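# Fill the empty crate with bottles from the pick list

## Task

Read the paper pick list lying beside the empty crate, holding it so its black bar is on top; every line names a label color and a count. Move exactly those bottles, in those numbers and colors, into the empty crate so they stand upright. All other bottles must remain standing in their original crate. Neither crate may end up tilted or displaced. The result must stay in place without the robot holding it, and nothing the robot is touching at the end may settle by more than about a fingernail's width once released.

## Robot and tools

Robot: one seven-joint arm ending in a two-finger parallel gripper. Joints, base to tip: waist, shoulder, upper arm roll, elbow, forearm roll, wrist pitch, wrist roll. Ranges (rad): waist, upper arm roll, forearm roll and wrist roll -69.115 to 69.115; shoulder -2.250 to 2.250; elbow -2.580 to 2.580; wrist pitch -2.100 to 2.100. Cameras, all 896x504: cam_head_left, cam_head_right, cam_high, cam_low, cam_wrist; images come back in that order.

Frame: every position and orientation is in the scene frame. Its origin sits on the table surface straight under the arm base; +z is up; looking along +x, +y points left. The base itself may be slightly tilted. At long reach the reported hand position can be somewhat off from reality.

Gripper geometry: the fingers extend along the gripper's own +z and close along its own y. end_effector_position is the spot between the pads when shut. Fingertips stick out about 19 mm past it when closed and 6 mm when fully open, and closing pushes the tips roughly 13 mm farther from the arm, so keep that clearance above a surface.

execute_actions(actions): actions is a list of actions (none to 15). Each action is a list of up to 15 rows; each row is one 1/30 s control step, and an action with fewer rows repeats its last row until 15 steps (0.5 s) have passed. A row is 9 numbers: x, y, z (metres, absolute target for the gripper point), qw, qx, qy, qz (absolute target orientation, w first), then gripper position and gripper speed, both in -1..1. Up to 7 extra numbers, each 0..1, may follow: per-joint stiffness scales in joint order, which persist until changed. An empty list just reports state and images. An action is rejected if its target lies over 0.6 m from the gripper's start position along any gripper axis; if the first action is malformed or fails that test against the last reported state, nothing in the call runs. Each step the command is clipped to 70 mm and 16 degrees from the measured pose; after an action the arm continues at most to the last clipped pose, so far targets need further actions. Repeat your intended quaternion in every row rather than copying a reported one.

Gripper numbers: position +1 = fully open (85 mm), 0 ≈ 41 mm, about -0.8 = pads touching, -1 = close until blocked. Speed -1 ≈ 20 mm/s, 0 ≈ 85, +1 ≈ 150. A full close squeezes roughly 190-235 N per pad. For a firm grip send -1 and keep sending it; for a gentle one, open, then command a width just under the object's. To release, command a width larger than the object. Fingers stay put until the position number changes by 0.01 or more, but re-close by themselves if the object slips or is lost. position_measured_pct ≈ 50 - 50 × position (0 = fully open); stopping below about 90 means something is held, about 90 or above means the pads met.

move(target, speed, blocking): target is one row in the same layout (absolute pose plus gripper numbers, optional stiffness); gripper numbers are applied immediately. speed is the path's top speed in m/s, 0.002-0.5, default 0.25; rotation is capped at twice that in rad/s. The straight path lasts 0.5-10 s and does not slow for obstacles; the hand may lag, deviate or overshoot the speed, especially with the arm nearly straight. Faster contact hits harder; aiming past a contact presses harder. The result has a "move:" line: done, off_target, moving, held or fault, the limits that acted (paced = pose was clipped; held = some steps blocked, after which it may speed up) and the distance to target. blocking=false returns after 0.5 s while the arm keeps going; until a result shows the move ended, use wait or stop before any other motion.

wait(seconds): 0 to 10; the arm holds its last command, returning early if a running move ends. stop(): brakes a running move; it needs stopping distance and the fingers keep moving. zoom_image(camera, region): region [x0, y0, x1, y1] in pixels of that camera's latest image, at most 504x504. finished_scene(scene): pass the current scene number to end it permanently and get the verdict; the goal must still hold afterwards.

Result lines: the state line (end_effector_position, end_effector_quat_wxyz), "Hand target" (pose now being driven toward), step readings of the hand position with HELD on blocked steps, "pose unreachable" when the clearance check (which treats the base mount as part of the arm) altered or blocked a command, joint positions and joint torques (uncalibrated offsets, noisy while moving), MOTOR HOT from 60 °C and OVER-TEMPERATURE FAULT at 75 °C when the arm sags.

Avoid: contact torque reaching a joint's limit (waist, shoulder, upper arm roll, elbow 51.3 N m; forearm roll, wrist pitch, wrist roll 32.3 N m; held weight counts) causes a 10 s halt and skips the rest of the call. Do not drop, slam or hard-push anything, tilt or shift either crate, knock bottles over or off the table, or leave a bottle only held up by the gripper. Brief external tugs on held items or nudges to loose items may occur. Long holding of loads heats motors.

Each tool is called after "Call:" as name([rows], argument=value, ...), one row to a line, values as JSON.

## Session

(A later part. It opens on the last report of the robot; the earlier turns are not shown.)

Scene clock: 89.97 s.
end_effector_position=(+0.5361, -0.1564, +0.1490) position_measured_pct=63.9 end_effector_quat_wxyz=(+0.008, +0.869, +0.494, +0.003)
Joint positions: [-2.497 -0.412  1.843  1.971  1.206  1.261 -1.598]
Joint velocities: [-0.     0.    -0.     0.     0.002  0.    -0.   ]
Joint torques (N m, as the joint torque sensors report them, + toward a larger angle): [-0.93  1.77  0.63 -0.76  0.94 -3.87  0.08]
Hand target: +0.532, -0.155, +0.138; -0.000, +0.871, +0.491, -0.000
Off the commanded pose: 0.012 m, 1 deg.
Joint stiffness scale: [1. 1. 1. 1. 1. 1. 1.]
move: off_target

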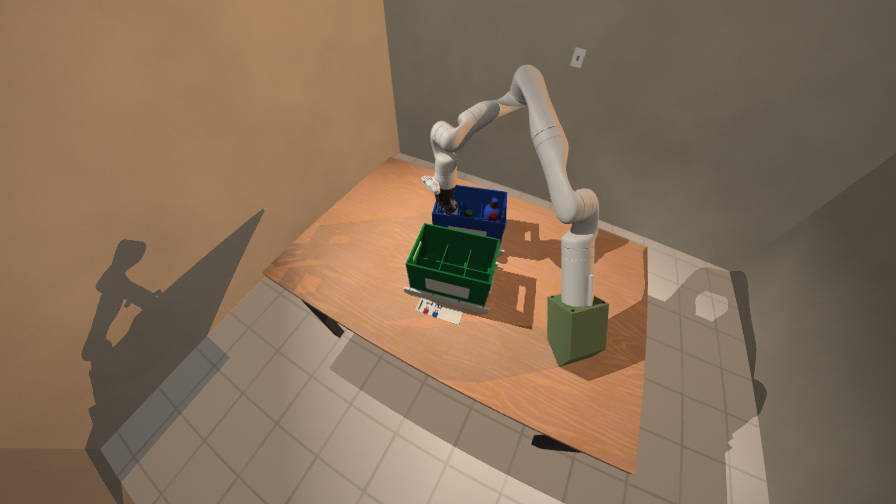

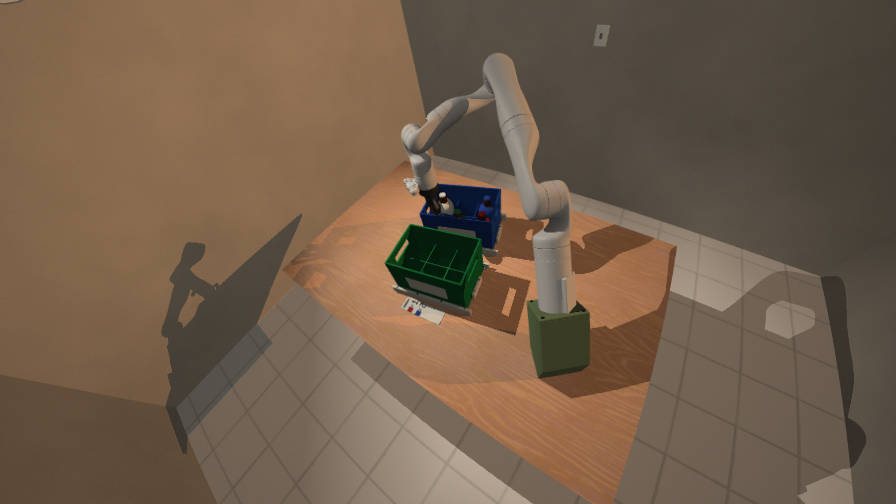

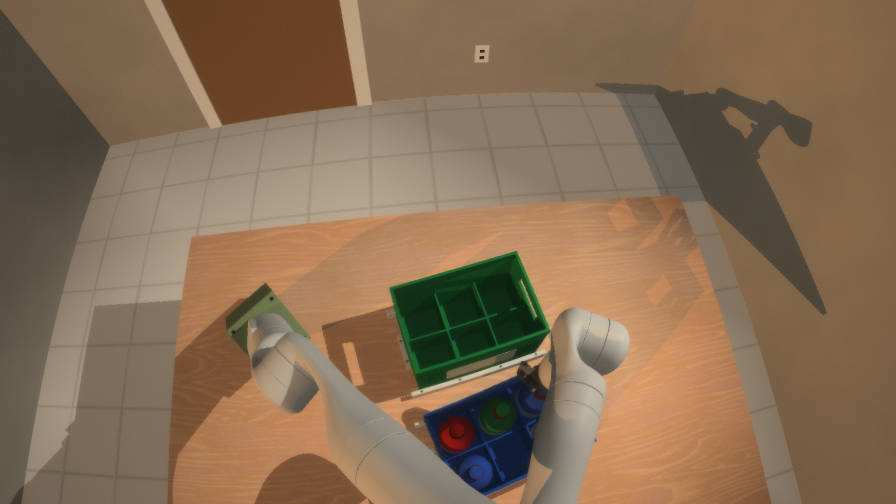

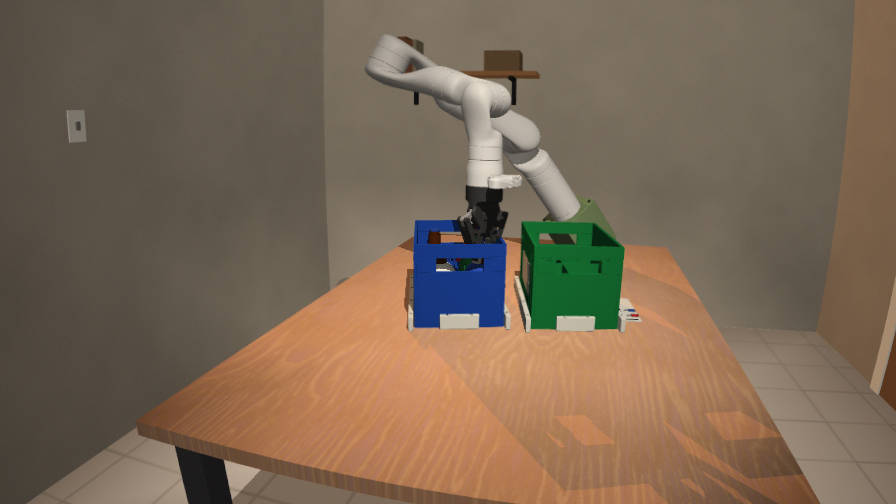

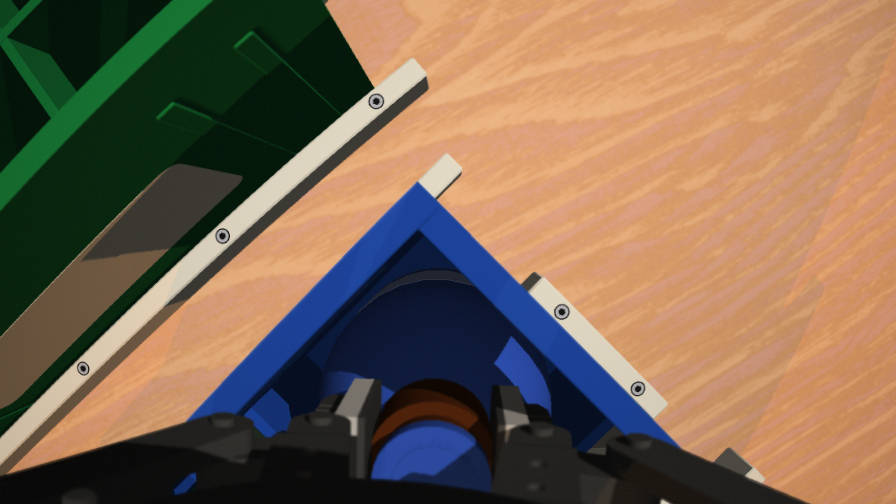

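Call:
move(target=[0.534,-0.156,0.40,0,0.87,0.49,0,-1,0], speed=0.15)

Call:
move(target=[0.51,-0.06,0.40,0,0.65,0.76,0,-1,0], speed=0.15)

Scene clock: 102.33 s.
end_effector_position=(+0.5316, -0.1514, +0.4001) position_measured_pct=63.9 end_effector_quat_wxyz=(-0.001, +0.867, +0.499, +0.001)
Joint positions: [-2.2   -0.113  1.209  1.572  0.794  1.735 -1.353]
Joint velocities: [ 0.021 -0.004 -0.011 -0.001 -0.002  0.    -0.   ]
Joint torques (N m, as the joint torque sensors report them, + toward a larger angle): [-6.73 15.03 -6.87 -7.   -0.33  0.14  0.06]
Hand target: +0.533, -0.155, +0.400; -0.001, +0.871, +0.491, -0.001
Off the commanded pose: 0.005 m, 1 deg.
Joint stiffness scale: [1. 1. 1. 1. 1. 1. 1.]
move: off_target

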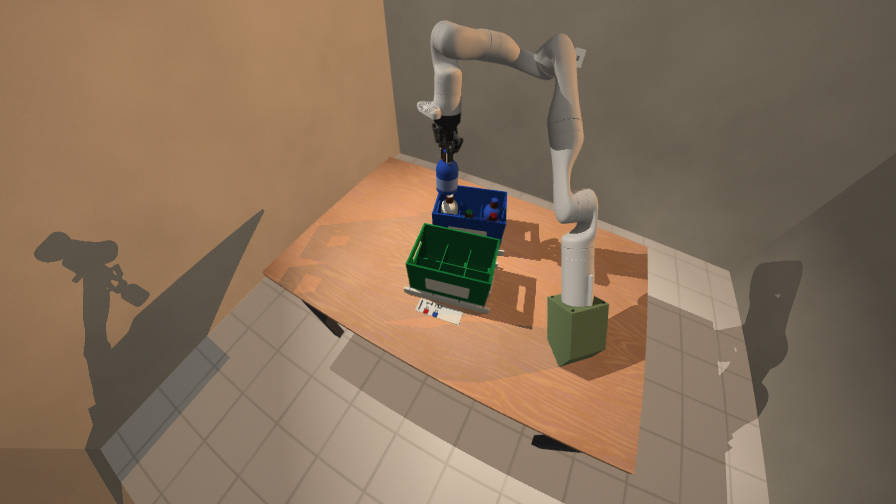

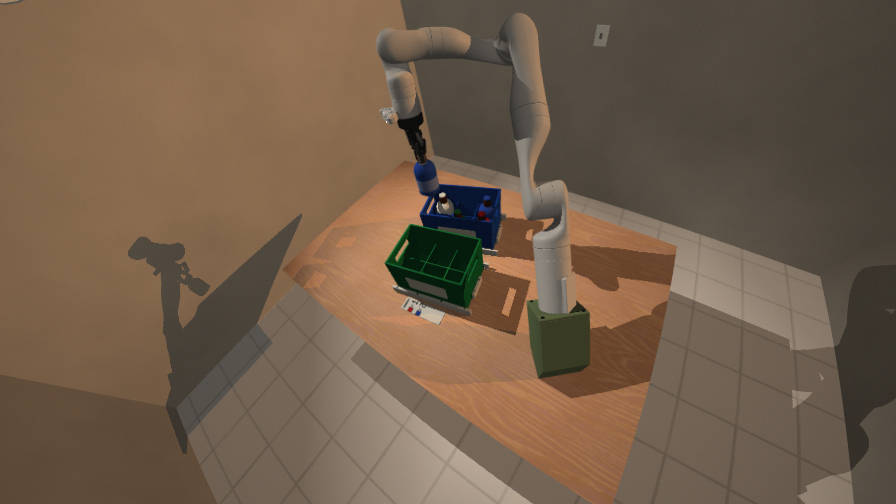

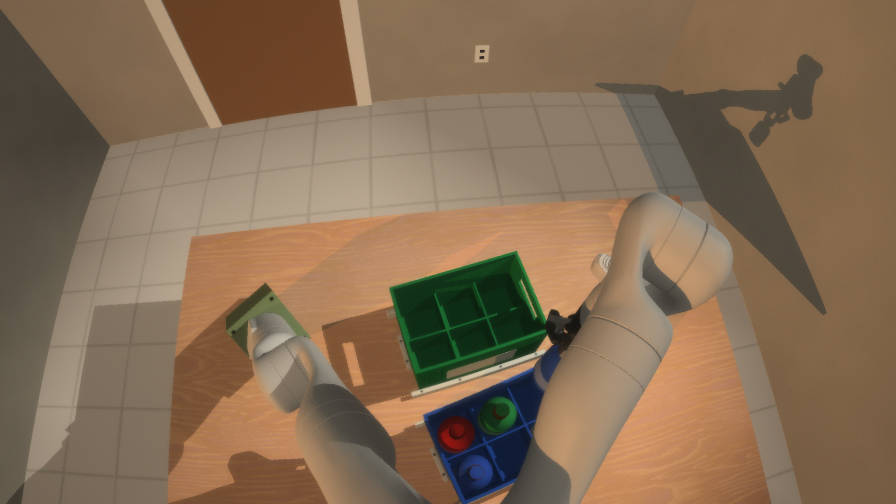

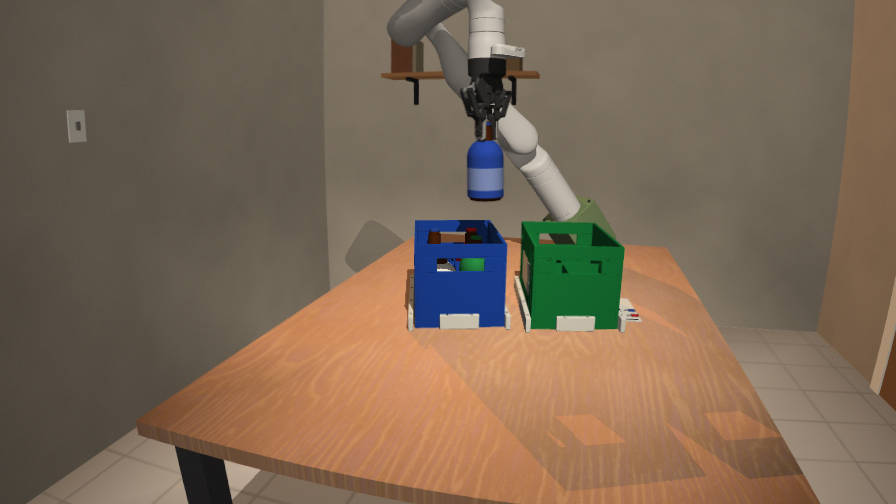

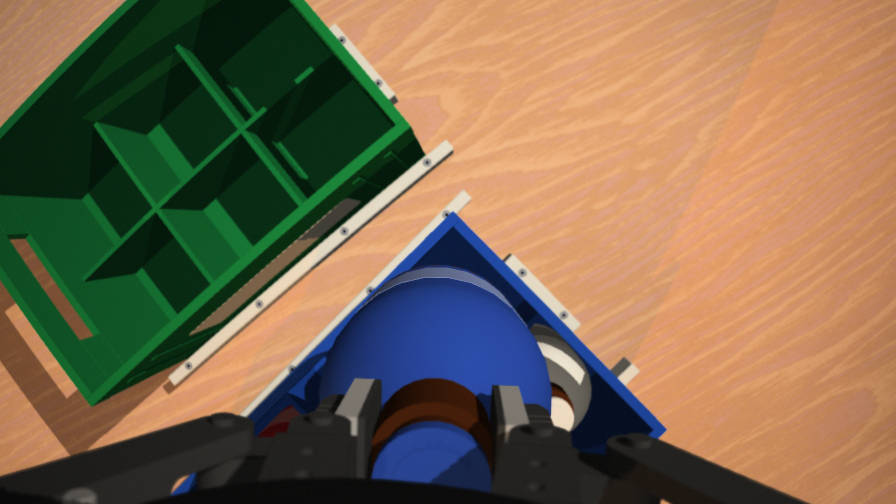

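Scene clock: 104.90 s.
end_effector_position=(+0.5108, -0.0604, +0.4013) position_measured_pct=63.9 end_effector_quat_wxyz=(+0.001, +0.653, +0.757, +0.001)
Joint positions: [-2.     0.23   1.215  1.61   0.487  1.473 -0.611]
Joint velocities: [ 0.029  0.004 -0.019  0.     0.    -0.     0.   ]
Joint torques (N m, as the joint torque sensors report them, + toward a larger angle): [-8.4   6.76 -4.68 -9.15 -0.35  0.15  0.15]
Hand target: +0.510, -0.059, +0.400; +0.000, +0.649, +0.760, -0.000
Off the commanded pose: 0.002 m, 1 deg.
Joint stiffness scale: [1. 1. 1. 1. 1. 1. 1.]
move: done

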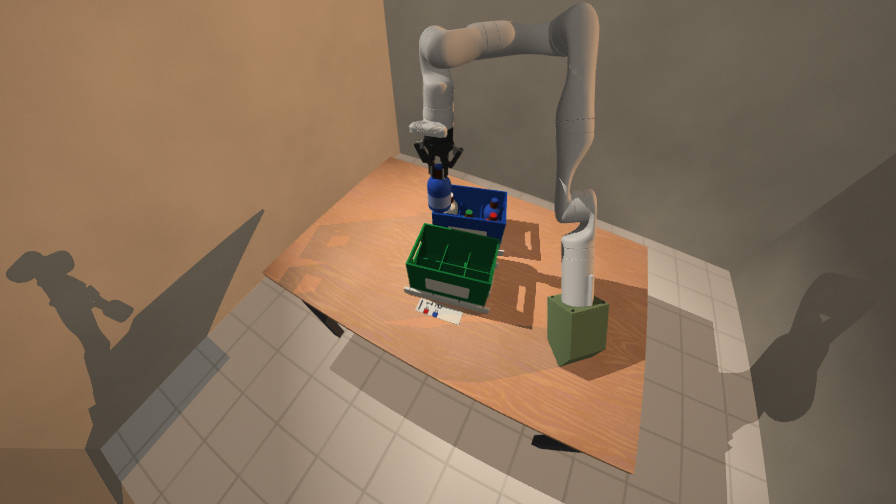

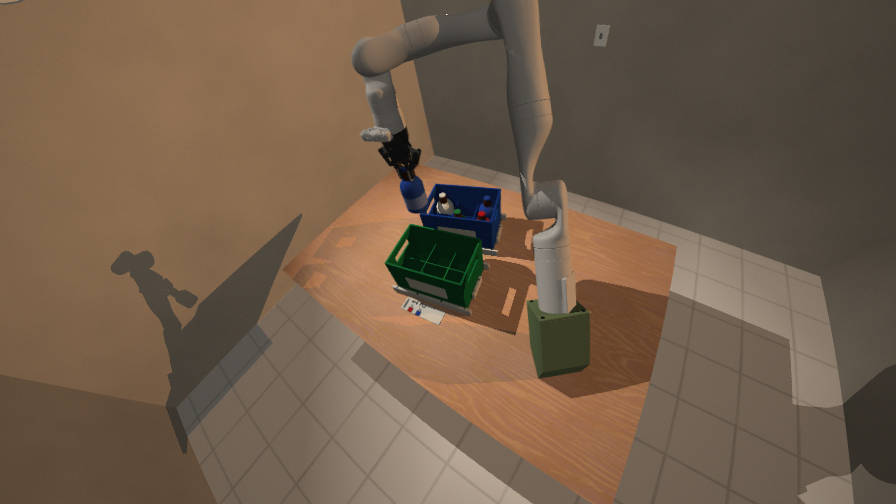

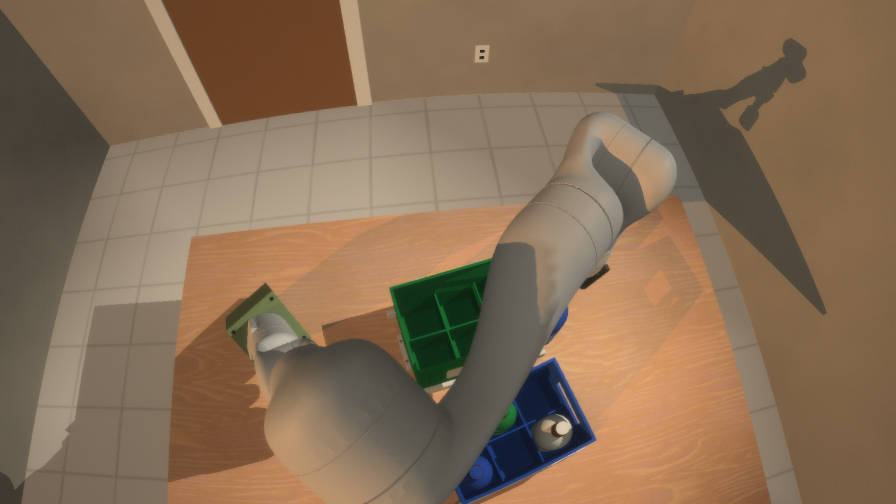

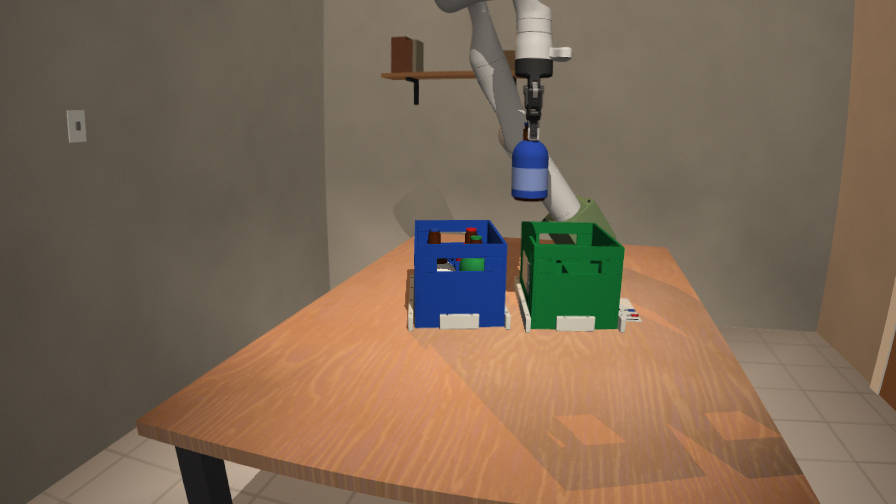

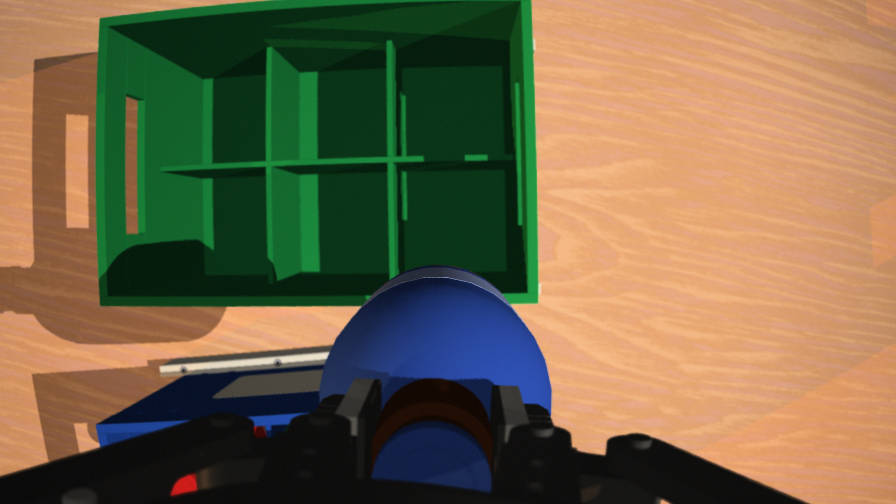

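Call:
move(target=[0.512,0.010,0.40,0,0.89,0.454,0,-1,0], speed=0.15)

Call:
move(target=[0.512,0.010,0.33,0,0.89,0.454,0,-1,0], speed=0.05)

Scene clock: 120.30 s.
end_effector_position=(+0.5088, +0.0089, +0.3993) position_measured_pct=63.9 end_effector_quat_wxyz=(+0.000, +0.886, +0.463, -0.004)
Joint positions: [-1.912  0.498  1.287  1.552  0.223  1.376 -1.237]
Joint velocities: [ 0.004  0.011  0.002 -0.001 -0.    -0.    -0.002]
Joint torques (N m, as the joint torque sensors report them, + toward a larger angle): [-9.96  0.97 -1.67 -9.93 -0.29  0.16  0.15]
Hand target: +0.512, +0.010, +0.400; -0.000, +0.891, +0.455, -0.000
Off the commanded pose: 0.003 m, 1 deg.
Joint stiffness scale: [1. 1. 1. 1. 1. 1. 1.]
move: done

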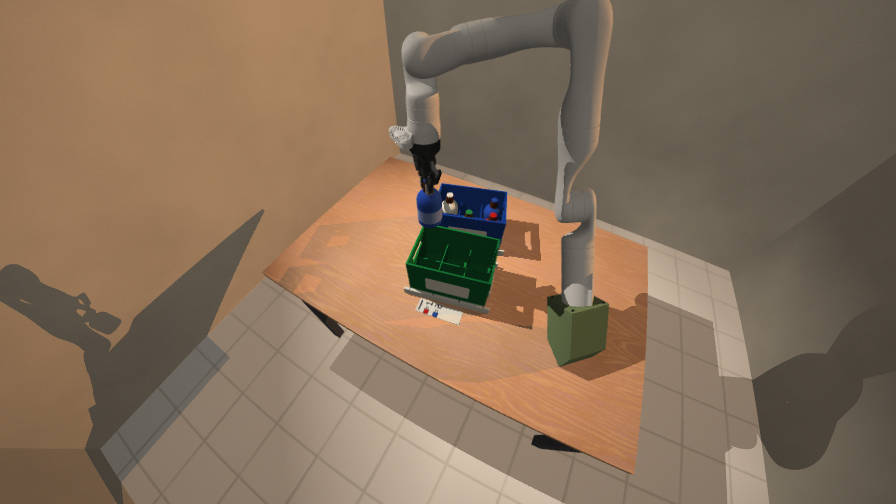

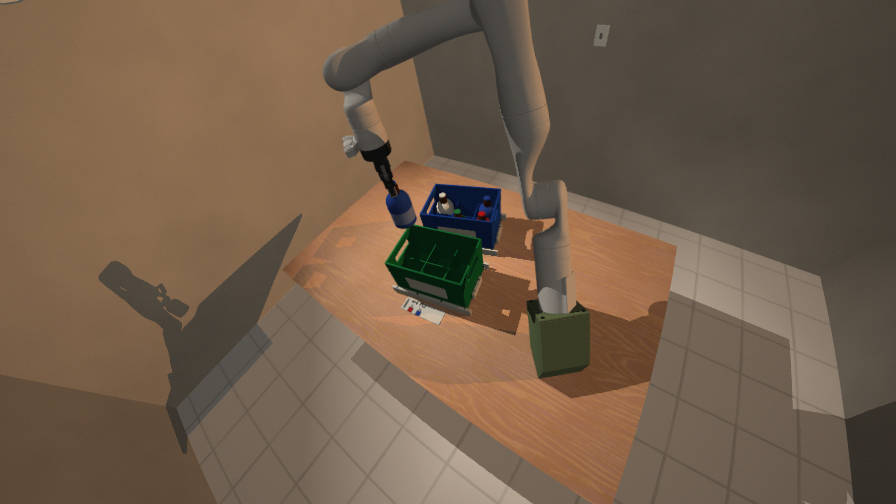

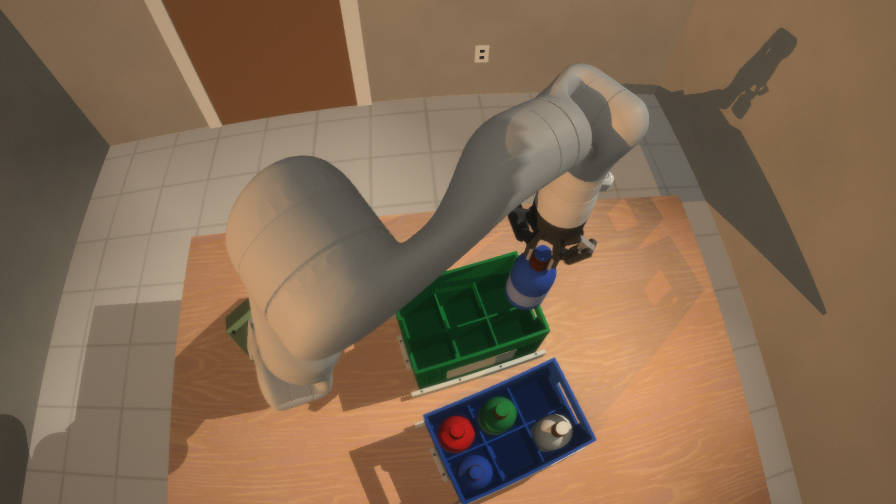

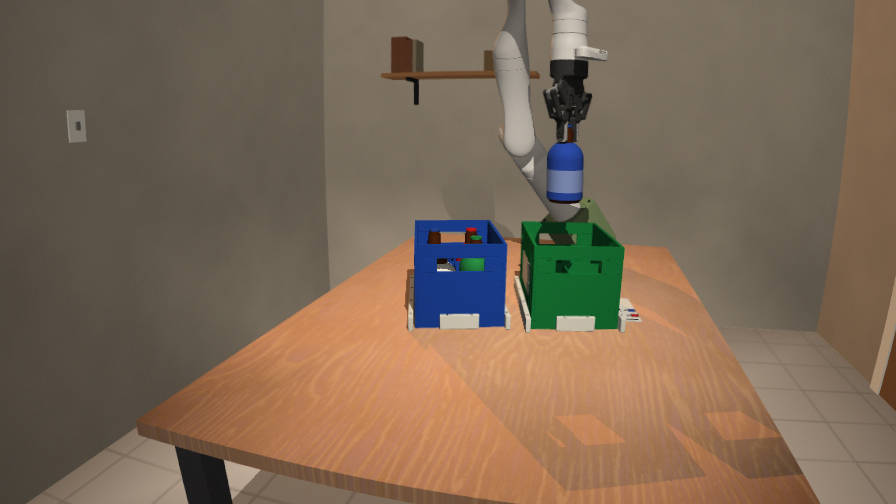

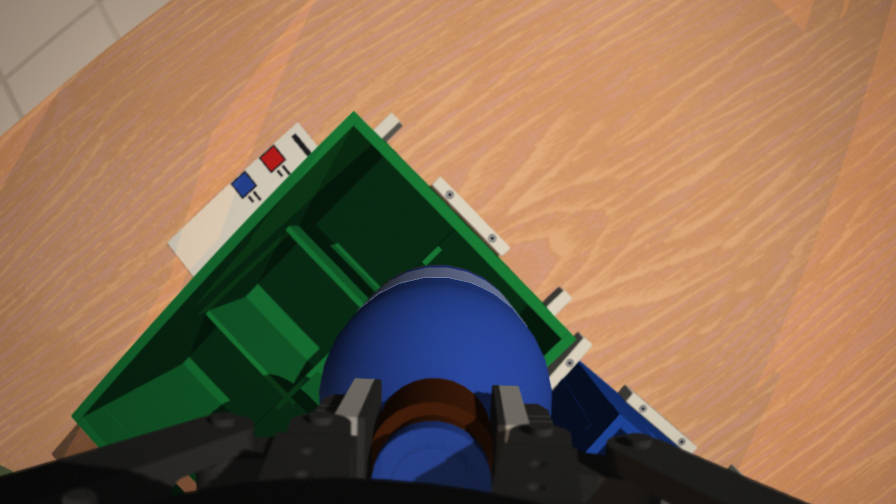

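Scene clock: 122.07 s.
end_effector_position=(+0.5134, +0.0087, +0.3323) position_measured_pct=63.9 end_effector_quat_wxyz=(+0.001, +0.890, +0.456, +0.001)
Joint positions: [-1.814  0.522  1.261  1.698  0.215  1.161 -1.237]
Joint velocities: [ 0.006  0.002 -0.002  0.     0.    -0.001  0.   ]
Joint torques (N m, as the joint torque sensors report them, + toward a larger angle): [-10.32  -0.19  -1.61  -9.39  -0.24   0.08   0.1 ]
Hand target: +0.512, +0.010, +0.330; -0.000, +0.891, +0.455, -0.000
Off the commanded pose: 0.003 m, 0 deg.
Joint stiffness scale: [1. 1. 1. 1. 1. 1. 1.]
move: done

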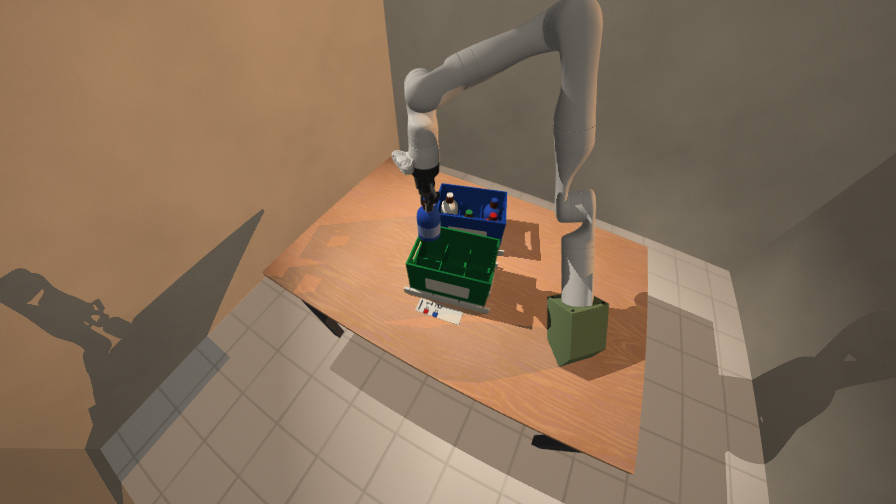

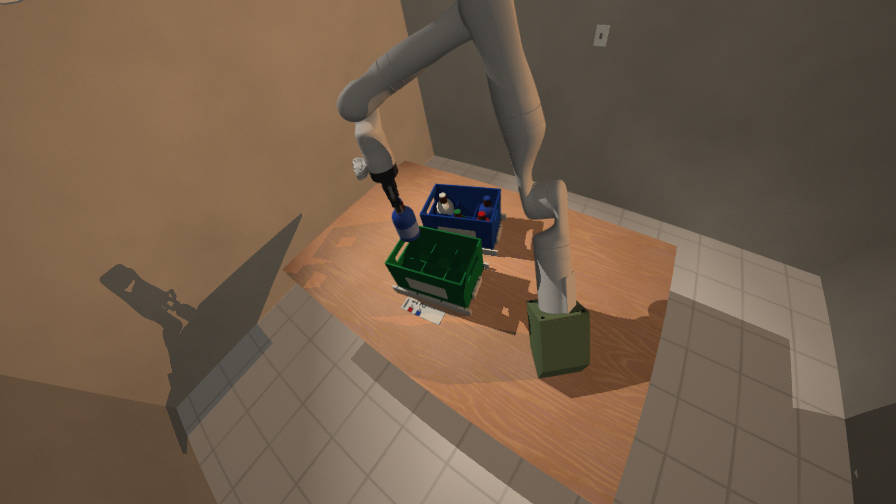

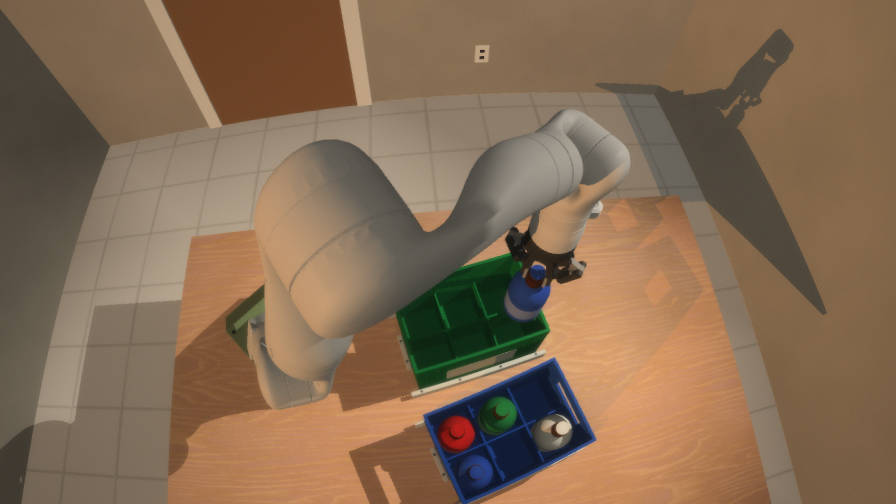

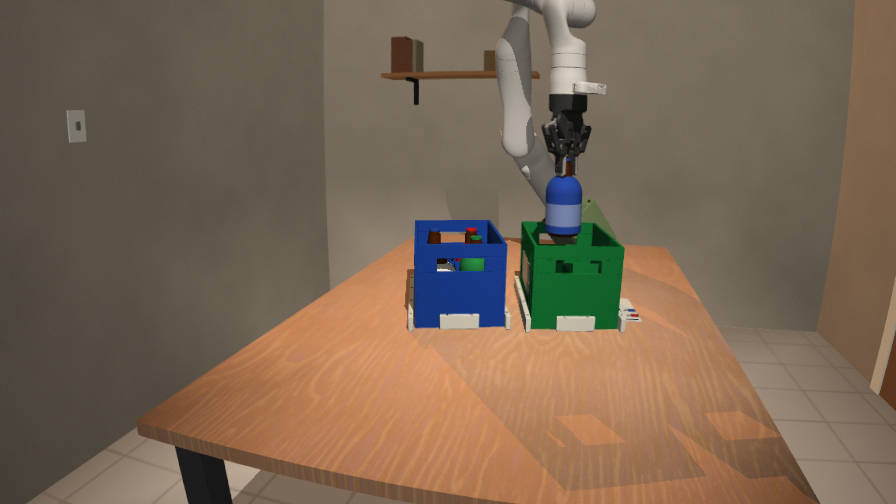

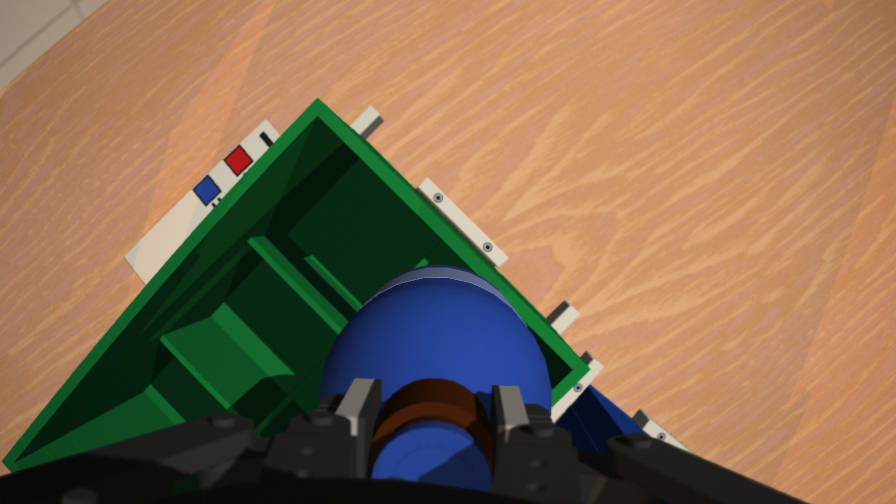

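Call:
move(target=[0.512,0.010,0.153,0,0.89,0.454,0,-1,0], speed=0.04)

Scene clock: 140.10 s.
end_effector_position=(+0.5137, +0.0132, +0.2304) position_measured_pct=63.9 end_effector_quat_wxyz=(-0.004, +0.882, +0.471, +0.001)
Joint positions: [-1.552  0.558  1.069  1.856  0.256  0.864 -1.247]
Joint velocities: [ 0.     0.     0.     0.     0.002  0.    -0.   ]
Joint torques (N m, as the joint torque sensors report them, + toward a larger angle): [-0.39  3.82 -3.42 -1.72 -1.25 -6.18  0.5 ]
Hand target: +0.515, +0.014, +0.226; -0.004, +0.883, +0.470, +0.004
Off the commanded pose: 0.078 m, 2 deg.
Joint stiffness scale: [1. 1. 1. 1. 1. 1. 1.]
TORQUE FAULT: the external load on joint 1 (waist) reached its load limit, and the arm stopped for 10 seconds. That time counts as 20 of the actions that you can send in this scene. The arm's remaining commands of this call were not run. The gripper holds where it stopped, with its grip as last carried out, and the arm accepts commands again: back off and push less far. The arm stops again, at the same cost, whenever a joint's load reaches its limit.
move: fault

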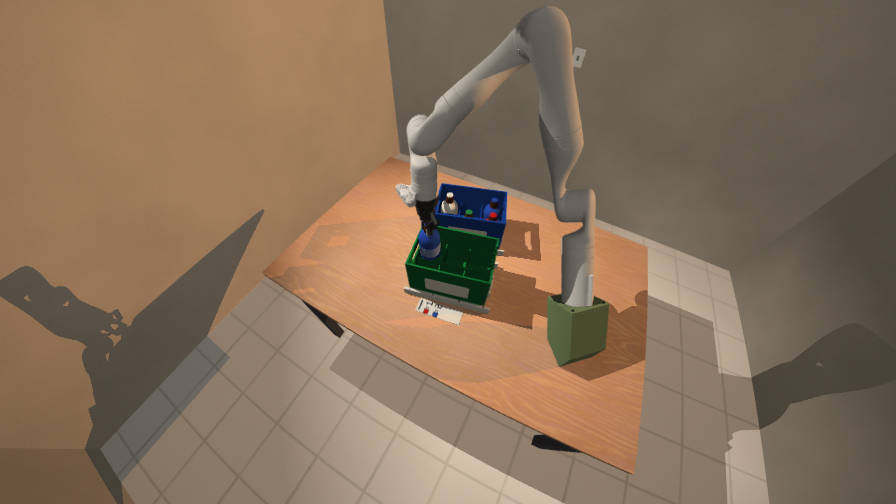

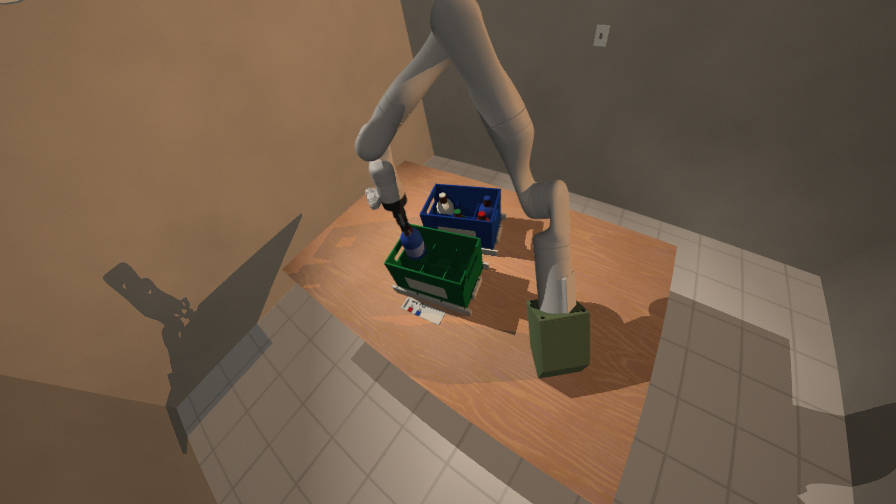

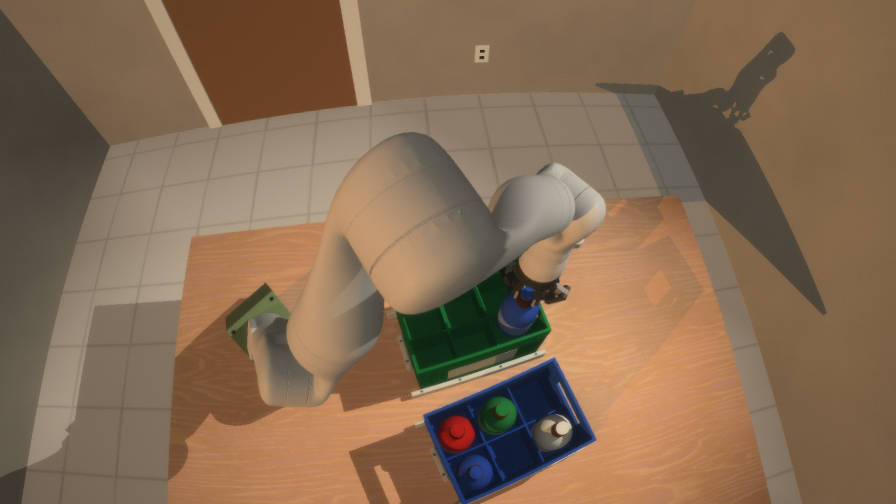

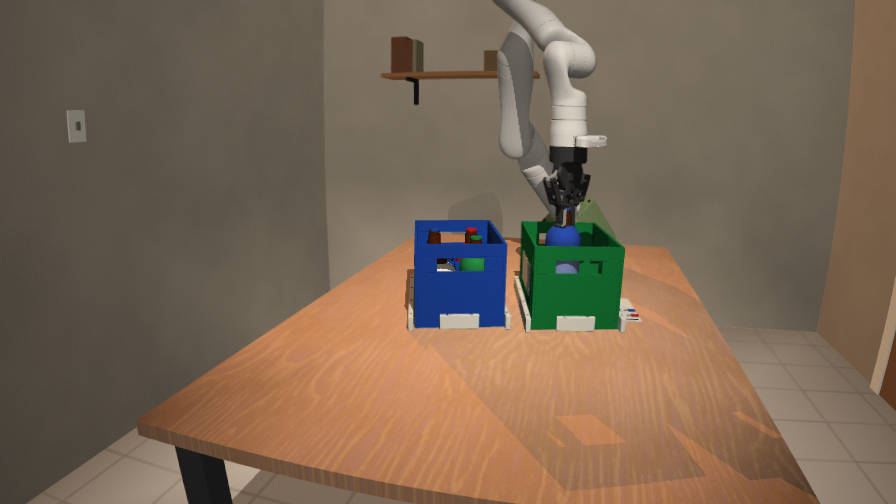

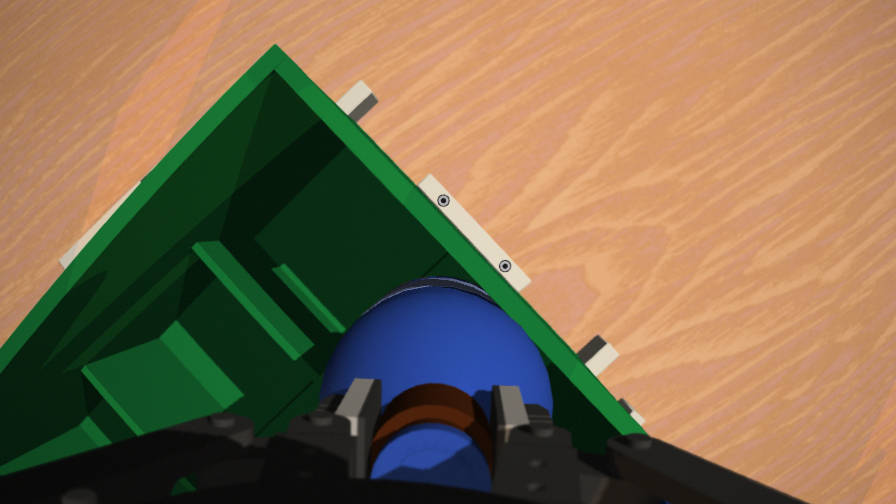

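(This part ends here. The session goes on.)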